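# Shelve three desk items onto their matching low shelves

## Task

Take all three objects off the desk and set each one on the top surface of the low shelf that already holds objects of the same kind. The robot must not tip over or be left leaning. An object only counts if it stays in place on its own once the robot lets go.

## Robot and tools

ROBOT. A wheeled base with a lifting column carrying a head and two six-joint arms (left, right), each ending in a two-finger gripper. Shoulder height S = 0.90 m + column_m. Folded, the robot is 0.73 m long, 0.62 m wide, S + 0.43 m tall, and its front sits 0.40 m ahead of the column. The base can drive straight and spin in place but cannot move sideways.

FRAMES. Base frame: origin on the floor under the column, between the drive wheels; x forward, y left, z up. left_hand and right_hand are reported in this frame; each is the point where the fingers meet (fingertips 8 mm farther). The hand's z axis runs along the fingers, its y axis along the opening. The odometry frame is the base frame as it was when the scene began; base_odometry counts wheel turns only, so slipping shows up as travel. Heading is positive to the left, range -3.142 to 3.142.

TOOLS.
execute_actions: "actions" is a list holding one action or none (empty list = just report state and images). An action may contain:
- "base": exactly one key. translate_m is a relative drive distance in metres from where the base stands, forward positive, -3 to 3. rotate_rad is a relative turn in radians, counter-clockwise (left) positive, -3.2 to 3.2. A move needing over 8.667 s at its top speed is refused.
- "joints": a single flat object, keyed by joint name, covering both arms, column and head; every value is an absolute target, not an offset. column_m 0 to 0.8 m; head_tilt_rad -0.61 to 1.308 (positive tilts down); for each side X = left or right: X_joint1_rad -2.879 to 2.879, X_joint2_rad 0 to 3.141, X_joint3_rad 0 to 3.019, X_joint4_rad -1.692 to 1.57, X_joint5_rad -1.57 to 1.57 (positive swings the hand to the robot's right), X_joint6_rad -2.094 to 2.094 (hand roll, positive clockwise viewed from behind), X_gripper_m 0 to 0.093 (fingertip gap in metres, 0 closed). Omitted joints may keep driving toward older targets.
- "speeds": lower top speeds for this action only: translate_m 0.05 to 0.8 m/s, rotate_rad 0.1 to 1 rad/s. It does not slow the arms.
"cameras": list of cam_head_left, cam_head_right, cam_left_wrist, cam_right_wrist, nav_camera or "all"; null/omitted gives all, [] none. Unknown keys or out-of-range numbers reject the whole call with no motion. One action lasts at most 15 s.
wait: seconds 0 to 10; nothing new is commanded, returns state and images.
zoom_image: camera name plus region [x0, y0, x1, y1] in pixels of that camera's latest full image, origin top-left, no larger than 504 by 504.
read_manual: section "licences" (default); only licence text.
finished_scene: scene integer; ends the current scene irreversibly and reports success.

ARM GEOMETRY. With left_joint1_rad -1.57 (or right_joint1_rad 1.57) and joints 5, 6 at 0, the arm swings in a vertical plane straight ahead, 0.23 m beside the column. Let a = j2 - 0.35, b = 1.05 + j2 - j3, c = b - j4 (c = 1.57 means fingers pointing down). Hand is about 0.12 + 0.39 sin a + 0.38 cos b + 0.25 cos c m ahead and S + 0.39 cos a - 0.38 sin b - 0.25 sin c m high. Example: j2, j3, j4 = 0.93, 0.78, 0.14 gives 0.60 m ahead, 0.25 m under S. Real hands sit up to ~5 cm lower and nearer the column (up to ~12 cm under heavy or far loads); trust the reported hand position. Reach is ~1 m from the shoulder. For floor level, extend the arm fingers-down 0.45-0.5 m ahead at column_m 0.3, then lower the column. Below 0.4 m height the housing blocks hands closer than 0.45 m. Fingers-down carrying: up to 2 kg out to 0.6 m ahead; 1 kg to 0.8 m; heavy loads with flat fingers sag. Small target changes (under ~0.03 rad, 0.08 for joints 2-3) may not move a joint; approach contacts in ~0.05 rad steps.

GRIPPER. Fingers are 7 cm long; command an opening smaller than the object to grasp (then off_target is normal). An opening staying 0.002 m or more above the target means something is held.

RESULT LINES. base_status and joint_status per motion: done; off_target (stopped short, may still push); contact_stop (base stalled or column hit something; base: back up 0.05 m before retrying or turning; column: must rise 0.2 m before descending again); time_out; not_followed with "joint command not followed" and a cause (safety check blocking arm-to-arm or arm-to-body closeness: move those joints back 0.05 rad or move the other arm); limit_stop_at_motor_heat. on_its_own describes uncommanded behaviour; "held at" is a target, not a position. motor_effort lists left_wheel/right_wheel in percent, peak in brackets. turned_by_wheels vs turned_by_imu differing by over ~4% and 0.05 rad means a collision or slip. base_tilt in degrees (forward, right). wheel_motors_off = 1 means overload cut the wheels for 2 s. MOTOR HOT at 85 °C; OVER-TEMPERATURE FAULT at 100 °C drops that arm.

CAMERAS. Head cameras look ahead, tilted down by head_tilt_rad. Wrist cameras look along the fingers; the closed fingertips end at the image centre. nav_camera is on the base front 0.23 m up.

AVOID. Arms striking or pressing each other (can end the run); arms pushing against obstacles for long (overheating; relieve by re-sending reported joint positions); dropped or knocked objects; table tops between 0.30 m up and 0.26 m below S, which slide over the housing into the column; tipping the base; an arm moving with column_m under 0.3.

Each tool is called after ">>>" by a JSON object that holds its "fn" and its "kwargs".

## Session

>>> {"fn": "execute_actions", "kwargs": {"actions": []}}

Scene clock: 0.00 s.
Joint torques (N m, as the arm reports them, + toward a larger angle): no reading
base_odometry: x=+0.000 y=+0.000 heading=+0.000 (m, m, rad; odometry frame)
turned_by_wheels: +0.000 (rad since the last result)
turned_by_imu: +0.000 (rad since the last result)
base_tilt: forward=-0.2 right=+0.7 (deg)
base_status: not commanded
joint_positions: column_m=+0.553 head_tilt_rad=+0.891 left_joint1_rad=-1.593 left_joint2_rad=+0.909 left_joint3_rad=+0.442 left_joint4_rad=-0.953 left_joint5_rad=-0.016 left_joint6_rad=-0.037 left_gripper_m=+0.094 right_joint1_rad=+1.576 right_joint2_rad=+0.867 right_joint3_rad=+0.377 right_joint4_rad=-0.989 right_joint5_rad=+0.003 right_joint6_rad=-0.091 right_gripper_m=+0.094
joint_status: not commanded
wheel_motors_off: 0
motor_effort: left_wheel=+2 right_wheel=+4 (%)
left_hand: x=+0.1588 y=+0.2223 z=+1.2461 quat_wxyz=(+0.433, +0.004, -0.901, -0.009) (m; base frame)
right_hand: x=+0.1277 y=-0.2249 z=+1.2654 quat_wxyz=(+0.459, +0.044, -0.887, -0.021) (m; base frame)
pictures: cam_head_left, cam_head_right, cam_left_wrist, cam_right_wrist, nav_camera
camera_calibration (this result's frames):
cam_head_left: T_world_to_cam=[[-0.084661, -0.991839, 0.0953334, -0.0870239], [-0.75679, 0.00176977, -0.653656, 1.03245], [0.648153, -0.127486, -0.750763, 1.05565], [0, 0, 0, 1]] pos_world=[0.0897579, 0.0464397, 1.4757]
cam_head_right: T_world_to_cam=[[-0.053254, -0.994976, 0.0847768, -0.164506], [-0.757911, -0.0150038, -0.652185, 1.02677], [0.650181, -0.0989848, -0.753304, 1.05541], [0, 0, 0, 1]] pos_world=[0.0832323, -0.0438043, 1.47863]
cam_left_wrist: T_world_to_cam=[[0.00393139, -0.99982, -0.0185464, 0.242132], [-0.0521419, -0.0187263, 0.998464, -1.22834], [-0.998632, -0.0029583, -0.0522061, 0.349445], [0, 0, 0, 1]] pos_world=[0.283967, 0.22012, 1.24919]
cam_right_wrist: T_world_to_cam=[[0.0584829, -0.994418, -0.0878211, -0.124815], [0.0333539, -0.0859762, 0.995739, -1.2872], [-0.997731, -0.0611629, 0.0281396, 0.198028], [0, 0, 0, 1]] pos_world=[0.247812, -0.222675, 1.26518]
Images, in order (width x height): cam_head_left 672x504, cam_head_right 672x504, cam_left_wrist 504x504, cam_right_wrist 504x504, nav_camera 672x504.

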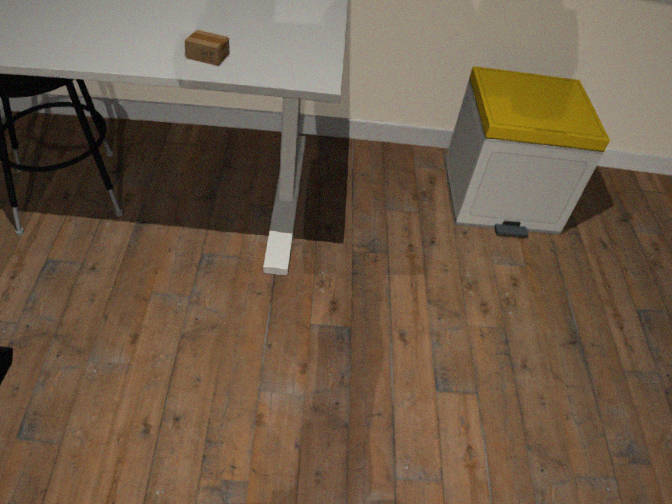

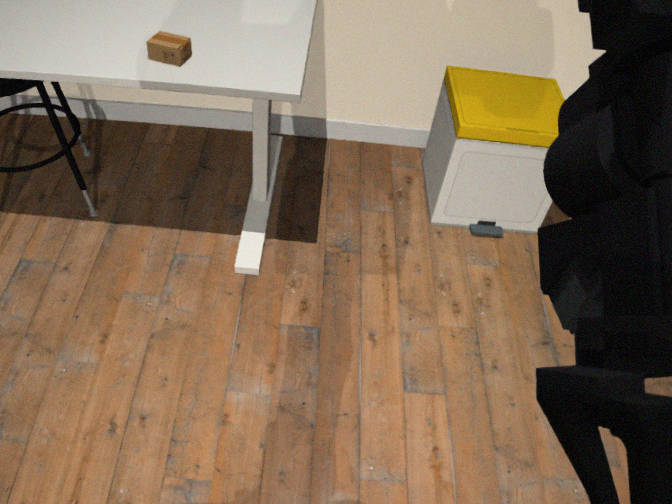

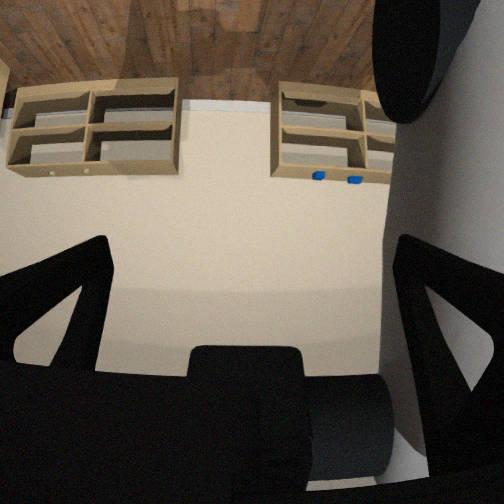

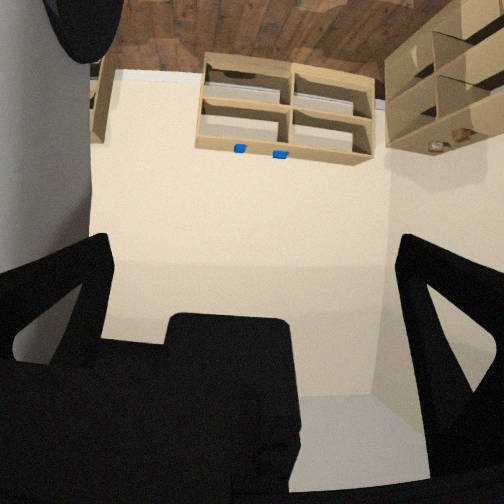

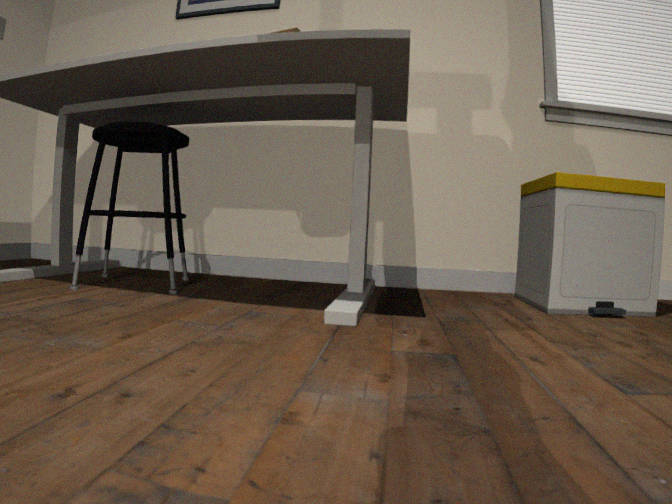

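>>> {"fn": "execute_actions", "kwargs": {"actions": [{"base": {"rotate_rad": 0.52}, "joints": {"head_tilt_rad": 0.45, "column_m": 0.44}}]}}

Scene clock: 6.07 s.
Joint torques (N m, as the arm reports them, + toward a larger angle): left_arm=[-0.4  -7.51 -0.87 -1.07  0.01 -0.15] | right_arm=[ 1.07 -7.67 -0.77 -1.38  0.04 -0.03]
base_odometry: x=+0.000 y=+0.000 heading=+0.519 (m, m, rad; odometry frame)
turned_by_wheels: +0.519 (rad since the last result)
turned_by_imu: +0.519 (rad since the last result)
base_tilt: forward=-0.3 right=+0.7 (deg)
base_status: done
joint_positions: column_m=+0.440 head_tilt_rad=+0.469 left_joint1_rad=-1.593 left_joint2_rad=+0.909 left_joint3_rad=+0.442 left_joint4_rad=-0.953 left_joint5_rad=-0.016 left_joint6_rad=-0.037 left_gripper_m=+0.094 right_joint1_rad=+1.576 right_joint2_rad=+0.867 right_joint3_rad=+0.377 right_joint4_rad=-0.989 right_joint5_rad=+0.003 right_joint6_rad=-0.091 right_gripper_m=+0.094
joint_status: all done
wheel_motors_off: 0
motor_effort: left_wheel=-5(31) right_wheel=+7(47) (%)
left_hand: x=+0.1588 y=+0.2223 z=+1.1330 quat_wxyz=(+0.433, +0.004, -0.901, -0.009) (m; base frame)
right_hand: x=+0.1277 y=-0.2249 z=+1.1524 quat_wxyz=(+0.459, +0.044, -0.887, -0.021) (m; base frame)
pictures: cam_head_left, cam_head_right, cam_left_wrist, cam_right_wrist, nav_camera
camera_calibration (this result's frames):
cam_head_left: T_world_to_cam=[[-0.116289, -0.991839, 0.0522763, -0.0132634], [-0.422532, 0.00176977, -0.906346, 1.30218], [0.898857, -0.127486, -0.419289, 0.485537], [0, 0, 0, 1]] pos_world=[0.112241, 0.0464397, 1.3845]
cam_head_right: T_world_to_cam=[[-0.0833139, -0.994976, 0.0555148, -0.111689], [-0.424157, -0.0150038, -0.905464, 1.29753], [0.901748, -0.0989848, -0.420776, 0.483467], [0, 0, 0, 1]] pos_world=[0.105086, -0.0438043, 1.3845]
cam_left_wrist: T_world_to_cam=[[0.00393139, -0.99982, -0.0185464, 0.240035], [-0.0521419, -0.0187263, 0.998464, -1.11546], [-0.998632, -0.0029583, -0.0522061, 0.343543], [0, 0, 0, 1]] pos_world=[0.283967, 0.22012, 1.13613]
cam_right_wrist: T_world_to_cam=[[0.0584829, -0.994418, -0.0878211, -0.134744], [0.0333539, -0.0859762, 0.995739, -1.17463], [-0.997731, -0.0611629, 0.0281396, 0.201209], [0, 0, 0, 1]] pos_world=[0.247812, -0.222675, 1.15213]
Images, in order (width x height): cam_head_left 672x504, cam_head_right 672x504, cam_left_wrist 504x504, cam_right_wrist 504x504, nav_camera 672x504.

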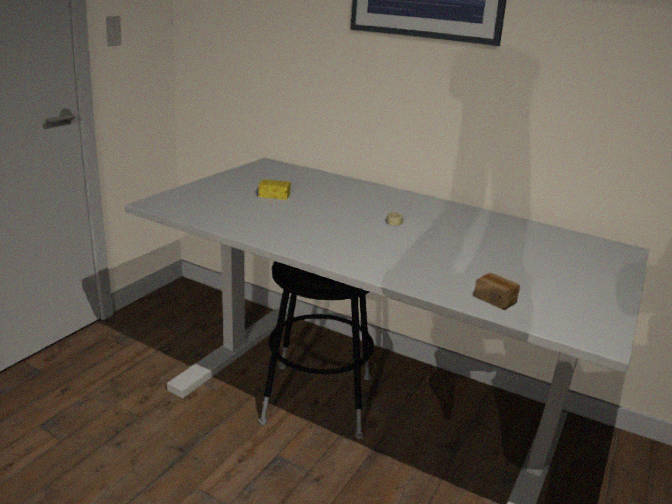

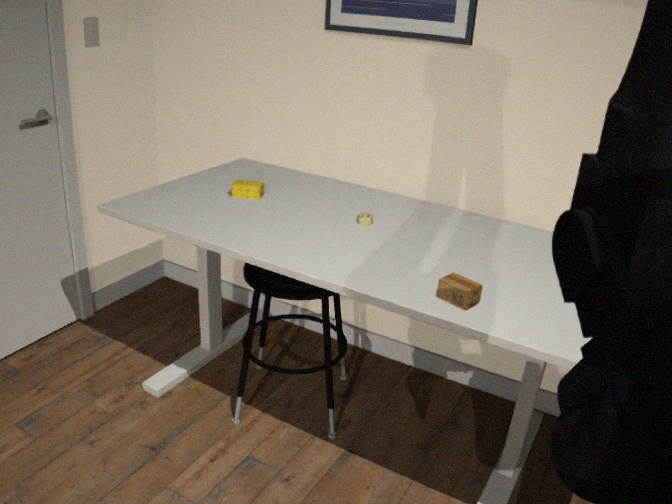

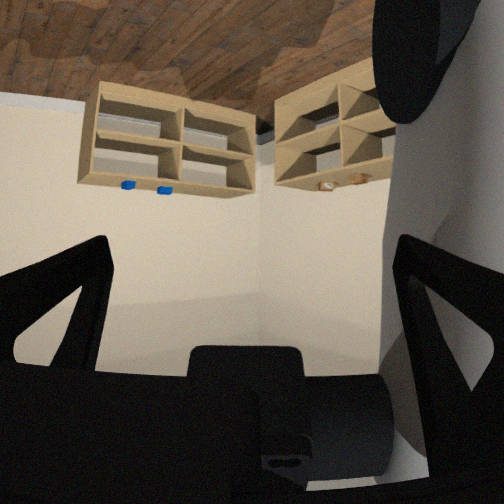

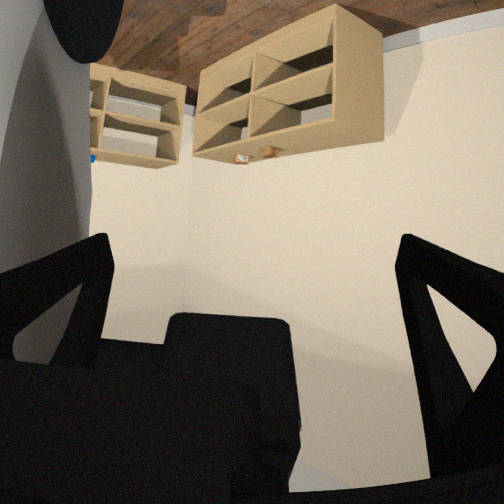

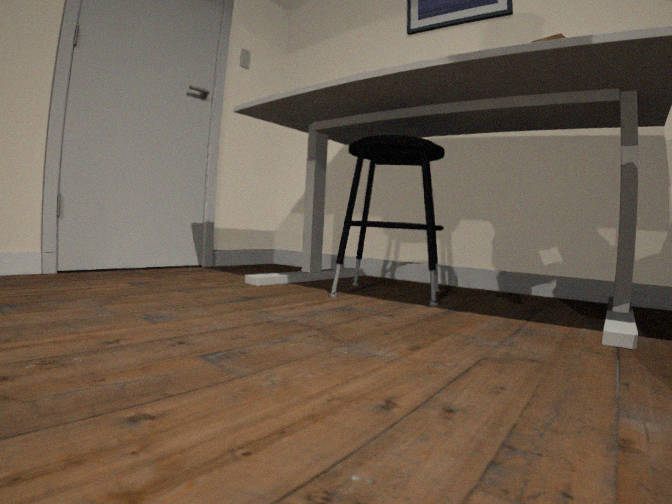

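>>> {"fn": "zoom_image", "kwargs": {"camera": "cam_head_left", "region": [450, 260, 550, 330]}}

>>> {"fn": "zoom_image", "kwargs": {"camera": "cam_head_left", "region": [230, 160, 330, 220]}}

Region (450, 260, 550, 330) of cam_head_left's 672x504 image, scaled by 5.040, with more detail than that image has; it fills the top 353 rows of this view, and the rest is white.

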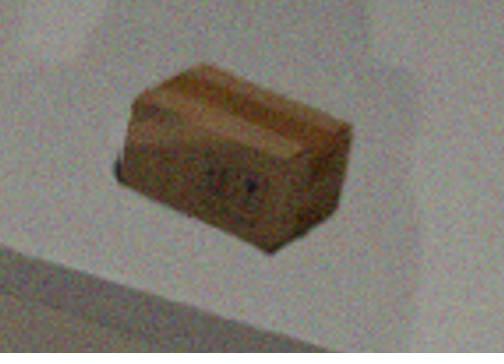

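Region (230, 160, 330, 220) of cam_head_left's 672x504 image, scaled by 5.040, with more detail than that image has; it fills the top 302 rows of this view, and the rest is white.

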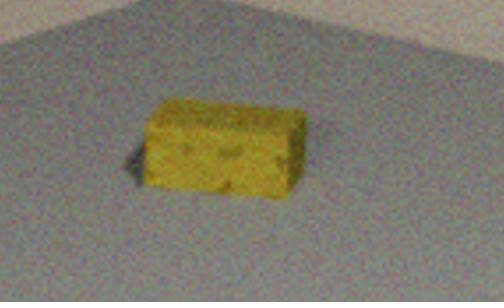

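>>> {"fn": "execute_actions", "kwargs": {"actions": [{"base": {"translate_m": 1.05}, "joints": {"column_m": 0.29, "head_tilt_rad": 0.6, "right_joint6_rad": 0}}], "cameras": ["cam_head_left", "nav_camera"]}}

Scene clock: 129.53 s.
Joint torques (N m, as the arm reports them, + toward a larger angle): left_arm=[-0.04 -7.46 -0.78 -1.14  0.04 -0.08] | right_arm=[ 0.15 -7.29 -0.77 -1.26  0.05  0.04]
base_odometry: x=+0.912 y=+0.521 heading=+0.519 (m, m, rad; odometry frame)
turned_by_wheels: +0.000 (rad since the last result)
turned_by_imu: +0.001 (rad since the last result)
base_tilt: forward=-0.2 right=+0.7 (deg)
base_status: done
joint_positions: column_m=+0.290 head_tilt_rad=+0.604 left_joint1_rad=-1.593 left_joint2_rad=+0.909 left_joint3_rad=+0.443 left_joint4_rad=-0.953 left_joint5_rad=-0.016 left_joint6_rad=-0.037 left_gripper_m=+0.094 right_joint1_rad=+1.576 right_joint2_rad=+0.866 right_joint3_rad=+0.378 right_joint4_rad=-0.989 right_joint5_rad=+0.003 right_joint6_rad=-0.012 right_gripper_m=+0.094
joint_status: all done
wheel_motors_off: 0
motor_effort: left_wheel=-1(44) right_wheel=-2(53) (%)
left_hand: x=+0.1592 y=+0.2223 z=+0.9829 quat_wxyz=(+0.433, +0.004, -0.901, -0.009) (m; base frame)
right_hand: x=+0.1280 y=-0.2249 z=+1.0023 quat_wxyz=(+0.459, +0.009, -0.888, -0.003) (m; base frame)
pictures: cam_head_left, nav_camera
camera_calibration (this result's frames):
cam_head_left: T_world_to_cam=[[-0.108173, -0.991839, 0.0674868, -0.0252363], [-0.540943, 0.00176977, -0.841057, 1.08883], [0.834074, -0.127486, -0.53672, 0.575724], [0, 0, 0, 1]] pos_world=[0.106068, 0.0464397, 1.22647]
Images, in order (width x height): cam_head_left 672x504, nav_camera 672x504.

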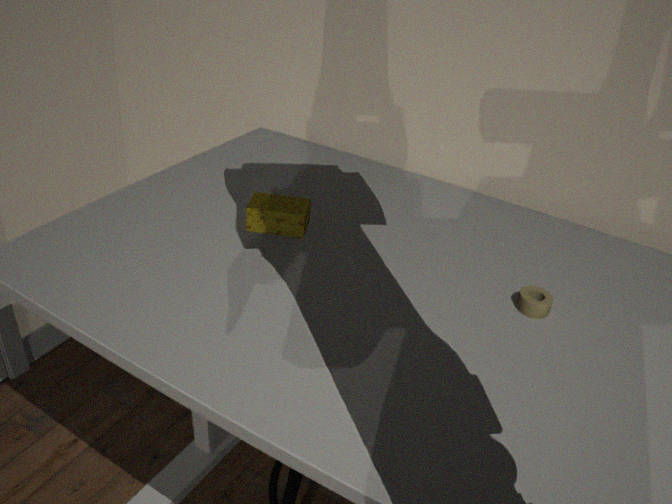

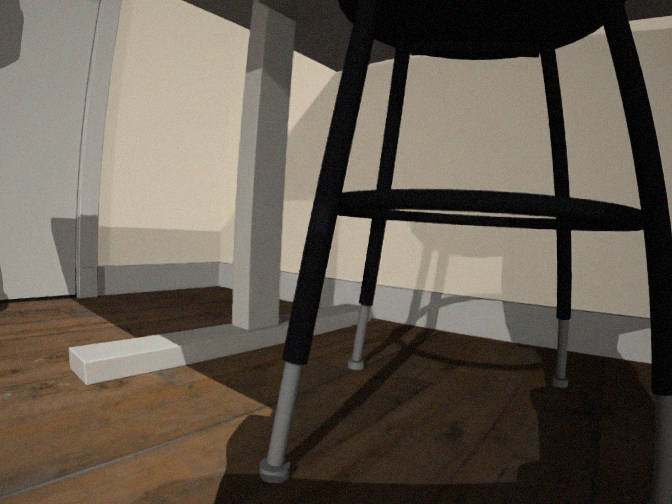

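>>> {"fn": "execute_actions", "kwargs": {"actions": [{"base": {"rotate_rad": -0.714}, "joints": {"column_m": 0.27, "head_tilt_rad": 0.72, "left_joint1_rad": -1.57, "left_joint2_rad": 1.5, "left_joint3_rad": 1.87, "left_joint4_rad": -0.88, "left_joint5_rad": 0, "left_joint6_rad": 0, "right_joint1_rad": 1.58, "right_joint2_rad": 1.083, "right_joint3_rad": 0.846, "right_joint4_rad": -0.263, "right_joint5_rad": 0, "right_joint6_rad": 1.81}}], "cameras": ["cam_head_left", "cam_left_wrist", "cam_right_wrist"]}}

Scene clock: 153.87 s.
Joint torques (N m, as the arm reports them, + toward a larger angle): left_arm=[ -0.21 -25.48   7.29   0.45   0.1   -0.11] | right_arm=[  0.55 -13.74   3.11   0.32   0.07   0.06]
base_odometry: x=+0.912 y=+0.521 heading=-0.194 (m, m, rad; odometry frame)
turned_by_wheels: -0.713 (rad since the last result)
turned_by_imu: -0.710 (rad since the last result)
base_tilt: forward=-0.4 right=+0.7 (deg)
base_status: done
joint_positions: column_m=+0.270 head_tilt_rad=+0.723 left_joint1_rad=-1.568 left_joint2_rad=+1.505 left_joint3_rad=+1.843 left_joint4_rad=-0.880 left_joint5_rad=-0.001 left_joint6_rad=-0.007 left_gripper_m=+0.094 right_joint1_rad=+1.577 right_joint2_rad=+1.083 right_joint3_rad=+0.844 right_joint4_rad=-0.268 right_joint5_rad=+0.002 right_joint6_rad=+1.797 right_gripper_m=+0.094
joint_status: all done
wheel_motors_off: 0
motor_effort: left_wheel=+4(32) right_wheel=-5(54) (%)
left_hand: x=+0.7617 y=+0.2263 z=+0.8314 quat_wxyz=(+0.009, +0.004, -1.000, -0.001) (m; base frame)
right_hand: x=+0.4940 y=-0.2229 z=+0.8447 quat_wxyz=(-0.004, -0.782, -0.624, -0.008) (m; base frame)
pictures: cam_head_left, cam_left_wrist, cam_right_wrist
camera_calibration (this result's frames):
cam_head_left: T_world_to_cam=[[-0.0994044, -0.991839, 0.0798418, -0.0398421], [-0.636889, 0.00176977, -0.770953, 0.988742], [0.76452, -0.127486, -0.631867, 0.687967], [0, 0, 0, 1]] pos_world=[0.0997942, 0.0464397, 1.20016]
cam_left_wrist: T_world_to_cam=[[0.00975508, -0.999952, 0.000984535, 0.215412], [-0.801315, -0.00722829, 0.598199, 0.117992], [-0.598163, -0.0066244, -0.801347, 1.24851], [0, 0, 0, 1]] pos_world=[0.839259, 0.224525, 0.929694]
cam_right_wrist: T_world_to_cam=[[-0.976745, 0.2133, -0.0217368, 0.543633], [0.156499, 0.778571, 0.607729, -0.420702], [0.146552, 0.590195, -0.793847, 0.849674], [0, 0, 0, 1]] pos_world=[0.472308, -0.289884, 0.942001]
Images, in order (width x height): cam_head_left 672x504, cam_left_wrist 504x504, cam_right_wrist 504x504.

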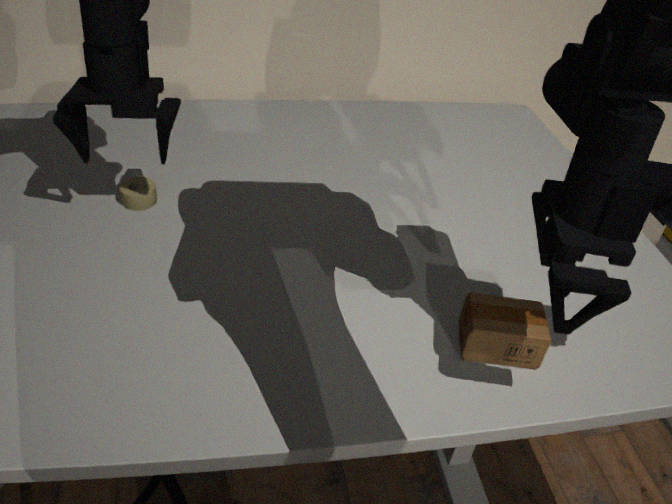

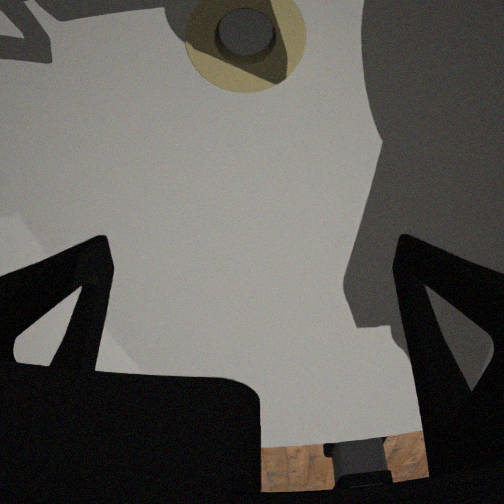

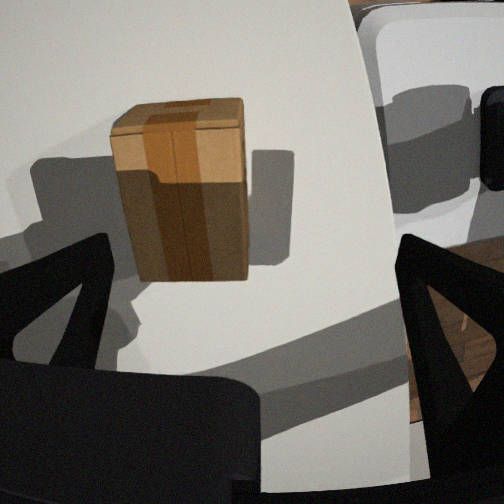

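>>> {"fn": "execute_actions", "kwargs": {"actions": [{"base": {"translate_m": 0.054}, "joints": {"column_m": 0.222, "right_joint1_rad": 1.655, "right_joint4_rad": -0.33, "right_joint5_rad": 0.06}}], "cameras": ["cam_left_wrist", "cam_right_wrist"]}}

Scene clock: 186.47 s.
Joint torques (N m, as the arm reports them, + toward a larger angle): left_arm=[ -0.61 -25.43   7.14   0.76   0.04  -0.04] | right_arm=[  1.   -13.19   3.07  -0.1    0.25   0.07]
base_odometry: x=+0.965 y=+0.511 heading=-0.195 (m, m, rad; odometry frame)
turned_by_wheels: -0.001 (rad since the last result)
turned_by_imu: +0.000 (rad since the last result)
base_tilt: forward=-0.3 right=+0.7 (deg)
base_status: done
joint_positions: column_m=+0.222 head_tilt_rad=+0.723 left_joint1_rad=-1.568 left_joint2_rad=+1.505 left_joint3_rad=+1.844 left_joint4_rad=-0.880 left_joint5_rad=-0.001 left_joint6_rad=-0.007 left_gripper_m=+0.094 right_joint1_rad=+1.658 right_joint2_rad=+1.083 right_joint3_rad=+0.843 right_joint4_rad=-0.326 right_joint5_rad=+0.057 right_joint6_rad=+1.797 right_gripper_m=+0.094
joint_status: all done
wheel_motors_off: 0
motor_effort: left_wheel=+1(48) right_wheel=+1(41) (%)
left_hand: x=+0.7619 y=+0.2263 z=+0.7836 quat_wxyz=(+0.009, +0.004, -1.000, -0.001) (m; base frame)
right_hand: x=+0.4783 y=-0.1929 z=+0.7980 quat_wxyz=(+0.020, -0.768, -0.641, +0.011) (m; base frame)
pictures: cam_left_wrist, cam_right_wrist
camera_calibration (this result's frames):
cam_left_wrist: T_world_to_cam=[[0.00975386, -0.999952, 0.000987772, 0.215456], [-0.801543, -0.00722791, 0.597893, 0.147195], [-0.597857, -0.00662351, -0.801575, 1.2102], [0, 0, 0, 1]] pos_world=[0.83941, 0.224525, 0.881849]
cam_right_wrist: T_world_to_cam=[[-0.984675, 0.170102, 0.0384886, 0.468274], [0.157984, 0.776504, 0.609986, -0.4161], [0.0738732, 0.606718, -0.791477, 0.833278], [0, 0, 0, 1]] pos_world=[0.465278, -0.262116, 0.895312]
Images, in order (width x height): cam_left_wrist 504x504, cam_right_wrist 504x504.

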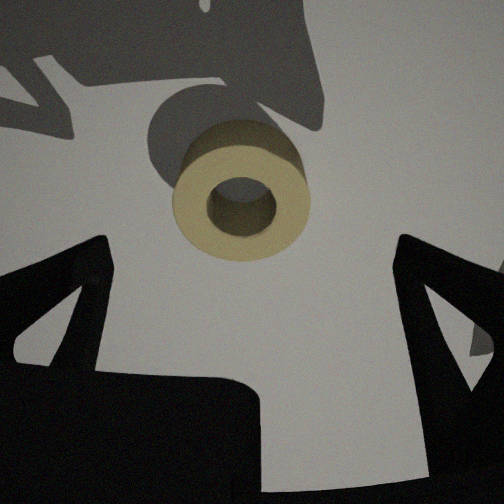

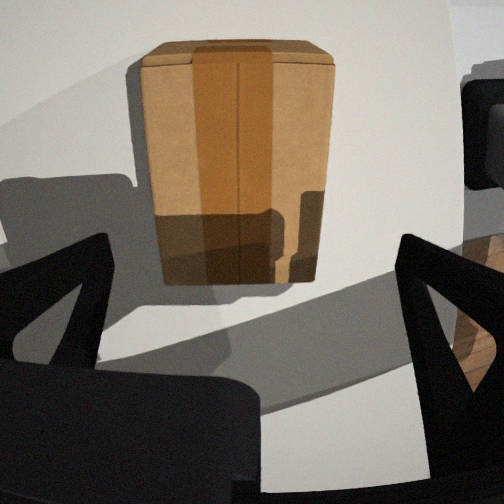

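>>> {"fn": "execute_actions", "kwargs": {"actions": [{"joints": {"column_m": 0.18}}], "cameras": ["cam_left_wrist", "cam_right_wrist"]}}

>>> {"fn": "execute_actions", "kwargs": {"actions": [{"joints": {"left_gripper_m": 0.035, "right_gripper_m": 0.04}}], "cameras": ["cam_head_left", "cam_left_wrist", "cam_right_wrist"]}}

Scene clock: 192.57 s.
Joint torques (N m, as the arm reports them, + toward a larger angle): left_arm=[ -0.12 -24.88   7.19   0.63   0.08  -0.05] | right_arm=[  0.82 -13.85   3.05  -0.1    0.24   0.05]
base_odometry: x=+0.965 y=+0.511 heading=-0.195 (m, m, rad; odometry frame)
turned_by_wheels: +0.000 (rad since the last result)
turned_by_imu: +0.001 (rad since the last result)
base_tilt: forward=-0.3 right=+0.7 (deg)
base_status: not commanded
joint_positions: column_m=+0.180 head_tilt_rad=+0.723 left_joint1_rad=-1.568 left_joint2_rad=+1.505 left_joint3_rad=+1.844 left_joint4_rad=-0.880 left_joint5_rad=-0.001 left_joint6_rad=-0.007 left_gripper_m=+0.094 right_joint1_rad=+1.658 right_joint2_rad=+1.083 right_joint3_rad=+0.843 right_joint4_rad=-0.326 right_joint5_rad=+0.057 right_joint6_rad=+1.797 right_gripper_m=+0.094
joint_status: all done
wheel_motors_off: 0
motor_effort: left_wheel=+1(2) right_wheel=+1(2) (%)
left_hand: x=+0.7619 y=+0.2263 z=+0.7416 quat_wxyz=(+0.009, +0.004, -1.000, -0.001) (m; base frame)
right_hand: x=+0.4783 y=-0.1929 z=+0.7560 quat_wxyz=(+0.020, -0.768, -0.641, +0.011) (m; base frame)
pictures: cam_left_wrist, cam_right_wrist
camera_calibration (this result's frames):
cam_left_wrist: T_world_to_cam=[[0.00975386, -0.999952, 0.000987772, 0.215497], [-0.801543, -0.00722791, 0.597893, 0.172295], [-0.597857, -0.00662351, -0.801575, 1.17655], [0, 0, 0, 1]] pos_world=[0.83941, 0.224525, 0.839868]
cam_right_wrist: T_world_to_cam=[[-0.984675, 0.170102, 0.0384886, 0.46989], [0.157984, 0.776504, 0.609986, -0.390491], [0.0738732, 0.606718, -0.791477, 0.80005], [0, 0, 0, 1]] pos_world=[0.465278, -0.262116, 0.85333]
Images, in order (width x height): cam_left_wrist 504x504, cam_right_wrist 504x504.

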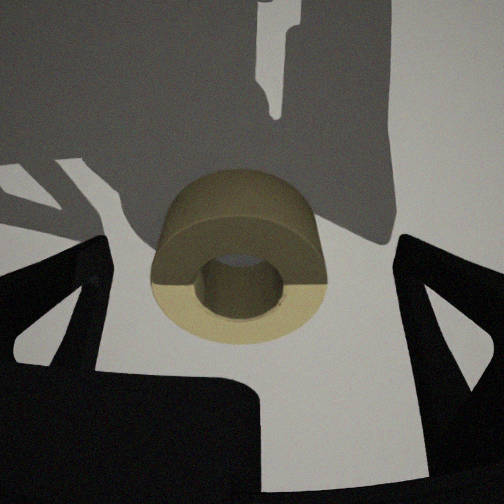

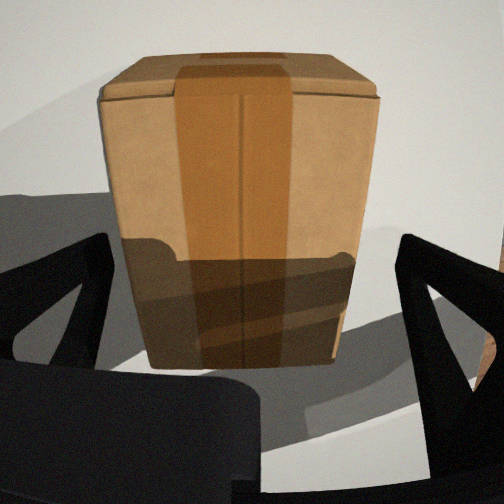

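Scene clock: 193.20 s.
Joint torques (N m, as the arm reports them, + toward a larger angle): left_arm=[ -0.68 -24.95   7.2    0.63   0.08  -0.1 ] | right_arm=[  0.58 -13.24   3.08   0.1    0.22   0.06]
base_odometry: x=+0.965 y=+0.511 heading=-0.195 (m, m, rad; odometry frame)
turned_by_wheels: +0.000 (rad since the last result)
turned_by_imu: +0.000 (rad since the last result)
base_tilt: forward=-0.4 right=+0.7 (deg)
base_status: not commanded
joint_positions: column_m=+0.180 head_tilt_rad=+0.723 left_joint1_rad=-1.568 left_joint2_rad=+1.505 left_joint3_rad=+1.844 left_joint4_rad=-0.880 left_joint5_rad=+0.000 left_joint6_rad=-0.006 left_gripper_m=+0.049 right_joint1_rad=+1.658 right_joint2_rad=+1.083 right_joint3_rad=+0.843 right_joint4_rad=-0.326 right_joint5_rad=+0.057 right_joint6_rad=+1.798 right_gripper_m=+0.059
joint_status: left_gripper_m off_target (ended at +0.049, target +0.035); right_gripper_m off_target (ended at +0.059, target +0.040)
wheel_motors_off: 0
motor_effort: left_wheel=+1(2) right_wheel=+2(1) (%)
left_hand: x=+0.7619 y=+0.2262 z=+0.7416 quat_wxyz=(+0.009, +0.004, -1.000, -0.001) (m; base frame)
right_hand: x=+0.4783 y=-0.1930 z=+0.7560 quat_wxyz=(+0.020, -0.768, -0.640, +0.011) (m; base frame)
pictures: cam_head_left, cam_left_wrist, cam_right_wrist
camera_calibration (this result's frames):
cam_head_left: T_world_to_cam=[[-0.0993724, -0.991839, 0.0798815, -0.0327071], [-0.637198, 0.00176977, -0.770698, 0.919102], [0.764267, -0.127486, -0.632173, 0.63149], [0, 0, 0, 1]] pos_world=[0.0997719, 0.0464397, 1.11017]
cam_left_wrist: T_world_to_cam=[[0.00937947, -0.999955, 0.00137616, 0.215429], [-0.801546, -0.00669557, 0.597896, 0.172174], [-0.59786, -0.006711, -0.801572, 1.17657], [0, 0, 0, 1]] pos_world=[0.839409, 0.224469, 0.839868]
cam_right_wrist: T_world_to_cam=[[-0.984613, 0.170477, 0.0384098, 0.470007], [0.158261, 0.776688, 0.609679, -0.390306], [0.074104, 0.606377, -0.791717, 0.800094], [0, 0, 0, 1]] pos_world=[0.465255, -0.262138, 0.853356]
Images, in order (width x height): cam_head_left 672x504, cam_left_wrist 504x504, cam_right_wrist 504x504.

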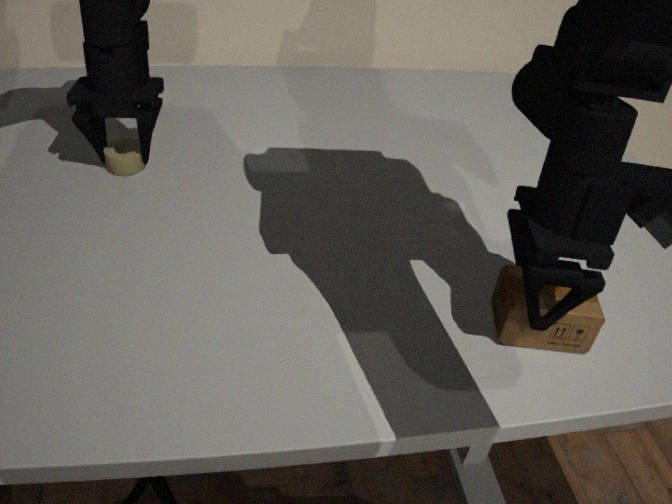

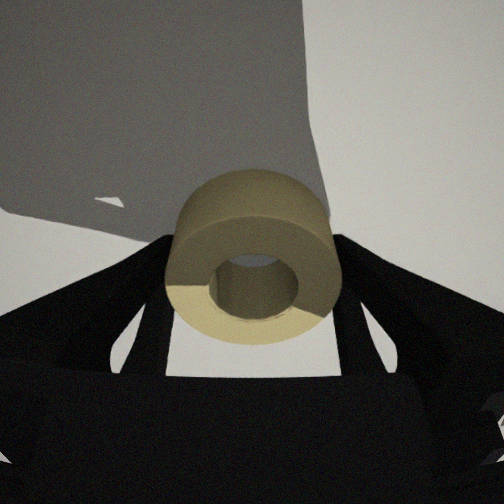

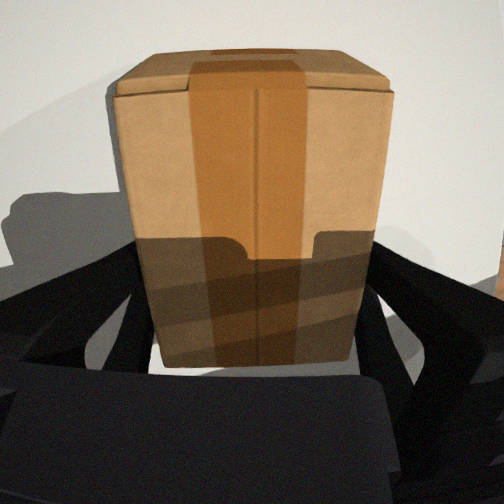

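>>> {"fn": "execute_actions", "kwargs": {"actions": [{"base": {"rotate_rad": -2.144}, "joints": {"column_m": 0.21, "head_tilt_rad": 0.35}}], "cameras": ["cam_head_left", "nav_camera"]}}

Scene clock: 227.33 s.
Joint torques (N m, as the arm reports them, + toward a larger angle): left_arm=[  0.09 -24.77   7.4    0.53   0.01  -0.08] | right_arm=[  0.11 -13.4    3.16  -0.19   0.22   0.1 ]
base_odometry: x=+0.965 y=+0.511 heading=-2.337 (m, m, rad; odometry frame)
turned_by_wheels: -2.143 (rad since the last result)
turned_by_imu: -2.142 (rad since the last result)
base_tilt: forward=-0.3 right=+0.8 (deg)
base_status: done
joint_positions: column_m=+0.210 head_tilt_rad=+0.369 left_joint1_rad=-1.568 left_joint2_rad=+1.505 left_joint3_rad=+1.844 left_joint4_rad=-0.880 left_joint5_rad=+0.000 left_joint6_rad=-0.006 left_gripper_m=+0.049 right_joint1_rad=+1.658 right_joint2_rad=+1.083 right_joint3_rad=+0.843 right_joint4_rad=-0.326 right_joint5_rad=+0.057 right_joint6_rad=+1.798 right_gripper_m=+0.059
joint_status: all done
wheel_motors_off: 0
motor_effort: left_wheel=+5(36) right_wheel=-5(57) (%)
left_hand: x=+0.7619 y=+0.2262 z=+0.7715 quat_wxyz=(+0.009, +0.004, -1.000, -0.001) (m; base frame)
right_hand: x=+0.4783 y=-0.1930 z=+0.7859 quat_wxyz=(+0.020, -0.768, -0.640, +0.011) (m; base frame)
pictures: cam_head_left, nav_camera
camera_calibration (this result's frames):
cam_head_left: T_world_to_cam=[[-0.120921, -0.991839, 0.0404222, 0.013174], [-0.330067, 0.00176977, -0.943956, 1.13398], [0.936181, -0.127486, -0.327587, 0.27752], [0, 0, 0, 1]] pos_world=[0.116072, 0.0464397, 1.1608]
Images, in order (width x height): cam_head_left 672x504, nav_camera 672x504.

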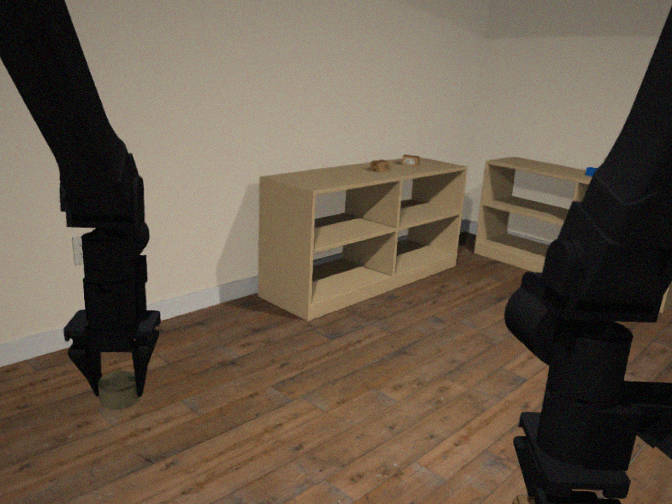

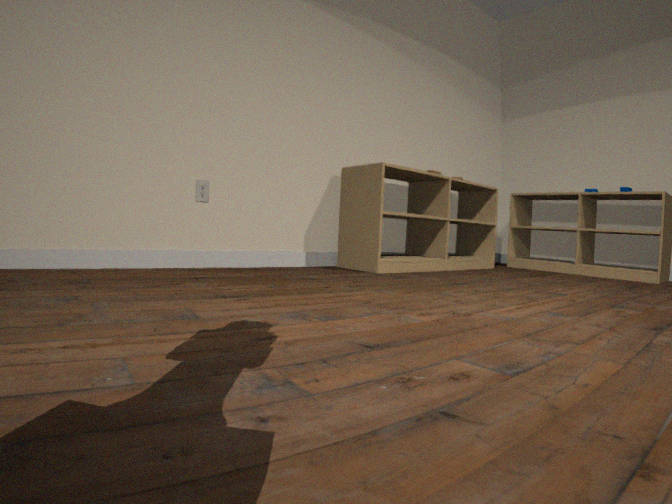

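>>> {"fn": "execute_actions", "kwargs": {"actions": []}}

Scene clock: 260.67 s.
Joint torques (N m, as the arm reports them, + toward a larger angle): left_arm=[ -0.29 -24.91   7.29   0.75   0.05  -0.08] | right_arm=[  0.75 -13.35   3.08  -0.09   0.21   0.06]
base_odometry: x=+0.965 y=+0.511 heading=-2.337 (m, m, rad; odometry frame)
turned_by_wheels: +0.000 (rad since the last result)
turned_by_imu: +0.001 (rad since the last result)
base_tilt: forward=-0.2 right=+0.6 (deg)
base_status: done
joint_positions: column_m=+0.210 head_tilt_rad=+0.369 left_joint1_rad=-1.568 left_joint2_rad=+1.505 left_joint3_rad=+1.844 left_joint4_rad=-0.880 left_joint5_rad=+0.000 left_joint6_rad=-0.006 left_gripper_m=+0.049 right_joint1_rad=+1.658 right_joint2_rad=+1.083 right_joint3_rad=+0.843 right_joint4_rad=-0.326 right_joint5_rad=+0.057 right_joint6_rad=+1.798 right_gripper_m=+0.059
joint_status: all done
wheel_motors_off: 0
motor_effort: left_wheel=+5(36) right_wheel=-5(57) (%)
left_hand: x=+0.7619 y=+0.2262 z=+0.7715 quat_wxyz=(+0.009, +0.004, -1.000, -0.001) (m; base frame)
right_hand: x=+0.4783 y=-0.1930 z=+0.7859 quat_wxyz=(+0.020, -0.768, -0.640, +0.011) (m; base frame)
pictures: cam_head_left, cam_head_right, cam_left_wrist, cam_right_wrist, nav_camera
camera_calibration (this result's frames):
cam_head_left: T_world_to_cam=[[-0.120921, -0.991839, 0.0404222, 0.013174], [-0.330067, 0.00176977, -0.943956, 1.13398], [0.936181, -0.127486, -0.327587, 0.27752], [0, 0, 0, 1]] pos_world=[0.116072, 0.0464397, 1.1608]
cam_head_right: T_world_to_cam=[[-0.0884335, -0.994976, 0.0469321, -0.0883947], [-0.331772, -0.0150038, -0.94324, 1.12974], [0.939205, -0.0989848, -0.328778, 0.274748], [0, 0, 0, 1]] pos_world=[0.108953, -0.0438043, 1.16009]
cam_left_wrist: T_world_to_cam=[[0.00937947, -0.999955, 0.00137616, 0.215388], [-0.801546, -0.00669557, 0.597896, 0.154309], [-0.59786, -0.006711, -0.801572, 1.20052], [0, 0, 0, 1]] pos_world=[0.839409, 0.224469, 0.869748]
cam_right_wrist: T_world_to_cam=[[-0.984613, 0.170477, 0.0384098, 0.468859], [0.158261, 0.776688, 0.609679, -0.408523], [0.074104, 0.606377, -0.791717, 0.82375], [0, 0, 0, 1]] pos_world=[0.465255, -0.262138, 0.883236]
Images, in order (width x height): cam_head_left 672x504, cam_head_right 672x504, cam_left_wrist 504x504, cam_right_wrist 504x504, nav_camera 672x504.

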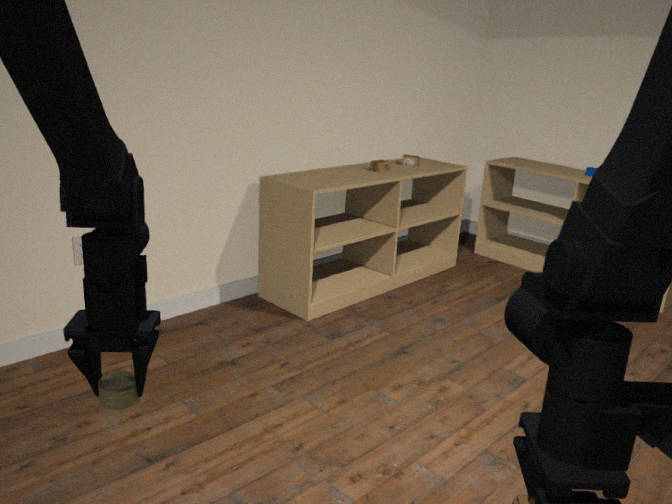

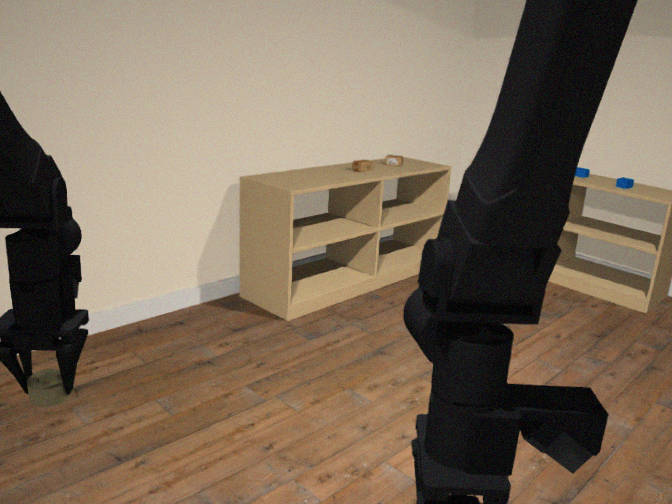

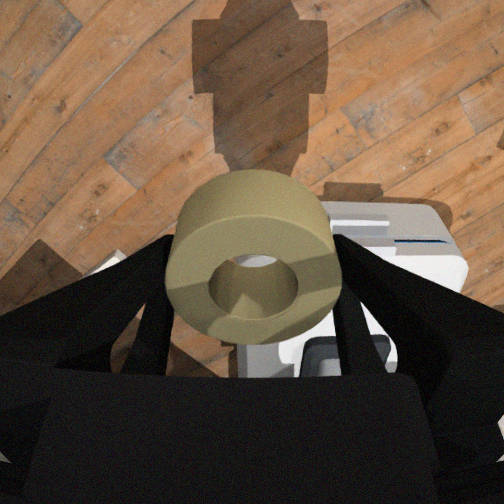

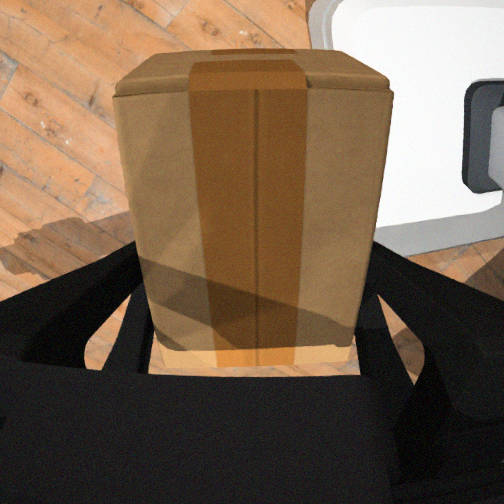

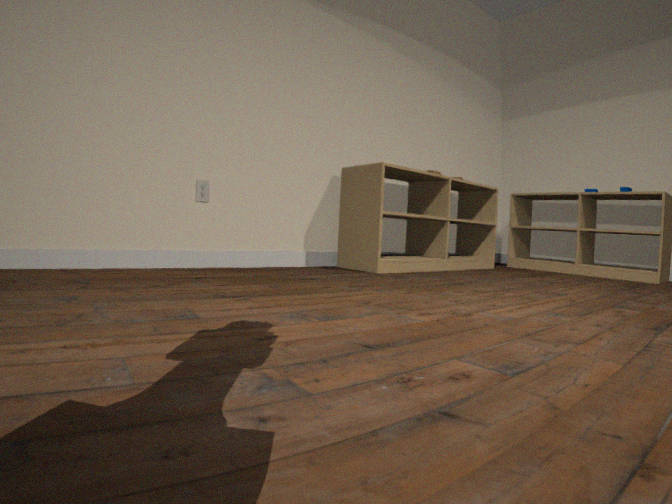

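>>> {"fn": "execute_actions", "kwargs": {"actions": [{"base":{"translate_m":2.03},"joints":{"column_m":0.105,"head_tilt_rad":0.75,"left_joint2_rad":0.5,"left_joint3_rad":0.55,"left_joint4_rad":-0.57,"right_joint1_rad":1.57,"right_joint2_rad":1.545,"right_joint3_rad":1.97,"right_joint4_rad":-0.94,"right_joint5_rad":0,"right_joint6_rad":0.92}}], "cameras": ["cam_head_left","cam_head_right","cam_right_wrist"]}}

Scene clock: 296.57 s.
Joint torques (N m, as the arm reports them, + toward a larger angle): left_arm=[ -0.54 -10.08   4.26   1.04   0.09  -0.04] | right_arm=[  0.59 -21.53   8.49  -0.02   0.04  -0.14]
base_odometry: x=-0.444 y=-0.951 heading=-2.338 (m, m, rad; odometry frame)
turned_by_wheels: +0.000 (rad since the last result)
turned_by_imu: -0.001 (rad since the last result)
base_tilt: forward=-0.3 right=+0.7 (deg)
base_status: done
joint_positions: column_m=+0.105 head_tilt_rad=+0.753 left_joint1_rad=-1.568 left_joint2_rad=+0.519 left_joint3_rad=+0.543 left_joint4_rad=-0.576 left_joint5_rad=+0.000 left_joint6_rad=-0.006 left_gripper_m=+0.049 right_joint1_rad=+1.564 right_joint2_rad=+1.541 right_joint3_rad=+1.956 right_joint4_rad=-0.936 right_joint5_rad=+0.002 right_joint6_rad=+0.932 right_gripper_m=+0.059
joint_status: all done
wheel_motors_off: 0
motor_effort: left_wheel=-1(48) right_wheel=+0(44) (%)
left_hand: x=+0.3823 y=+0.2254 z=+0.8146 quat_wxyz=(+0.014, +0.004, -1.000, -0.001) (m; base frame)
right_hand: x=+0.7905 y=-0.2300 z=+0.6767 quat_wxyz=(-0.003, -0.451, -0.893, +0.003) (m; base frame)
pictures: cam_head_left, cam_head_right, cam_right_wrist
camera_calibration (this result's frames):
cam_head_left: T_world_to_cam=[[-0.0969392, -0.991839, 0.0828175, -0.0300403], [-0.65996, 0.00176977, -0.751299, 0.841265], [0.74502, -0.127486, -0.654746, 0.609662], [0, 0, 0, 1]] pos_world=[0.0980787, 0.0464397, 1.0337]
cam_head_right: T_world_to_cam=[[-0.0643808, -0.994976, 0.0766695, -0.117119], [-0.661273, -0.0150038, -0.749996, 0.836439], [0.747378, -0.0989848, -0.656984, 0.607941], [0, 0, 0, 1]] pos_world=[0.0912124, -0.0438043, 1.03571]
cam_right_wrist: T_world_to_cam=[[-0.799648, -0.600462, -0.00293598, 0.491177], [-0.483457, 0.640914, 0.596237, 0.122584], [-0.356136, 0.478199, -0.802803, 1.05476], [0, 0, 0, 1]] pos_world=[0.827672, -0.28802, 0.775122]
Images, in order (width x height): cam_head_left 672x504, cam_head_right 672x504, cam_right_wrist 504x504.

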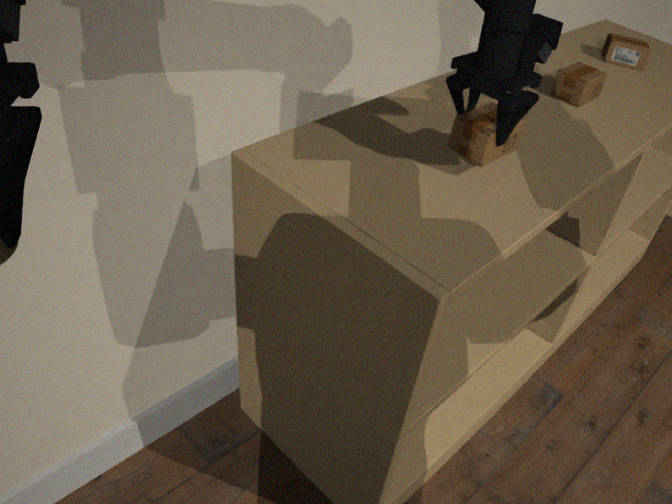

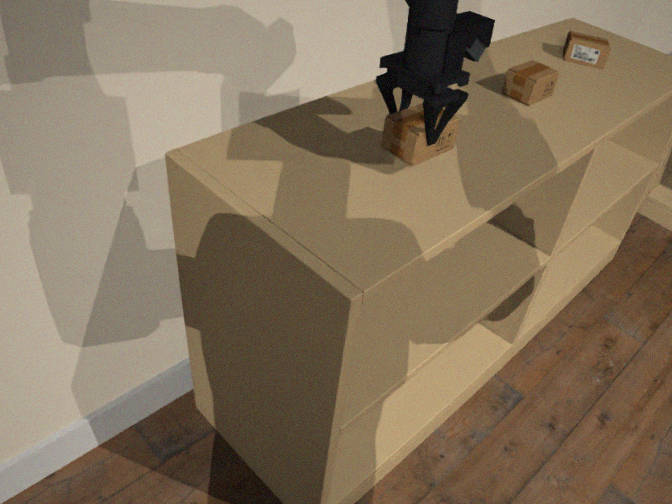

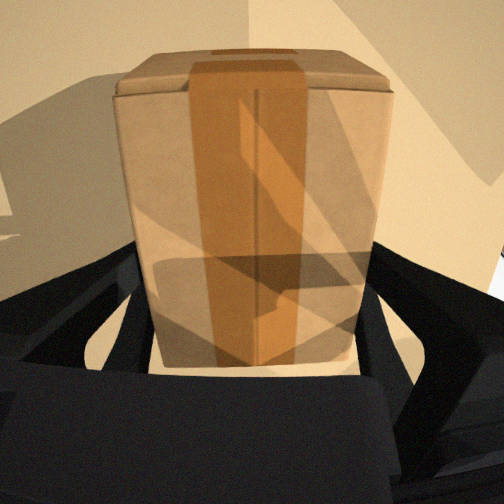

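>>> {"fn": "zoom_image", "kwargs": {"camera": "cam_head_right", "region": [300, 40, 600, 240]}}

Region (300, 40, 600, 240) of cam_head_right's 672x504 image, scaled by 1.680, with more detail than that image has.

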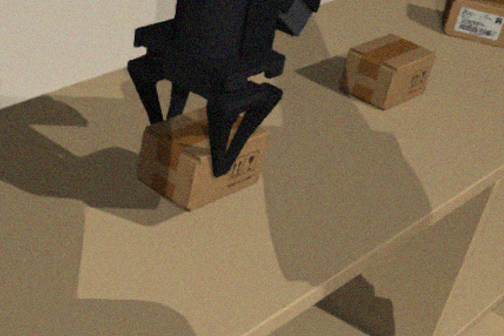

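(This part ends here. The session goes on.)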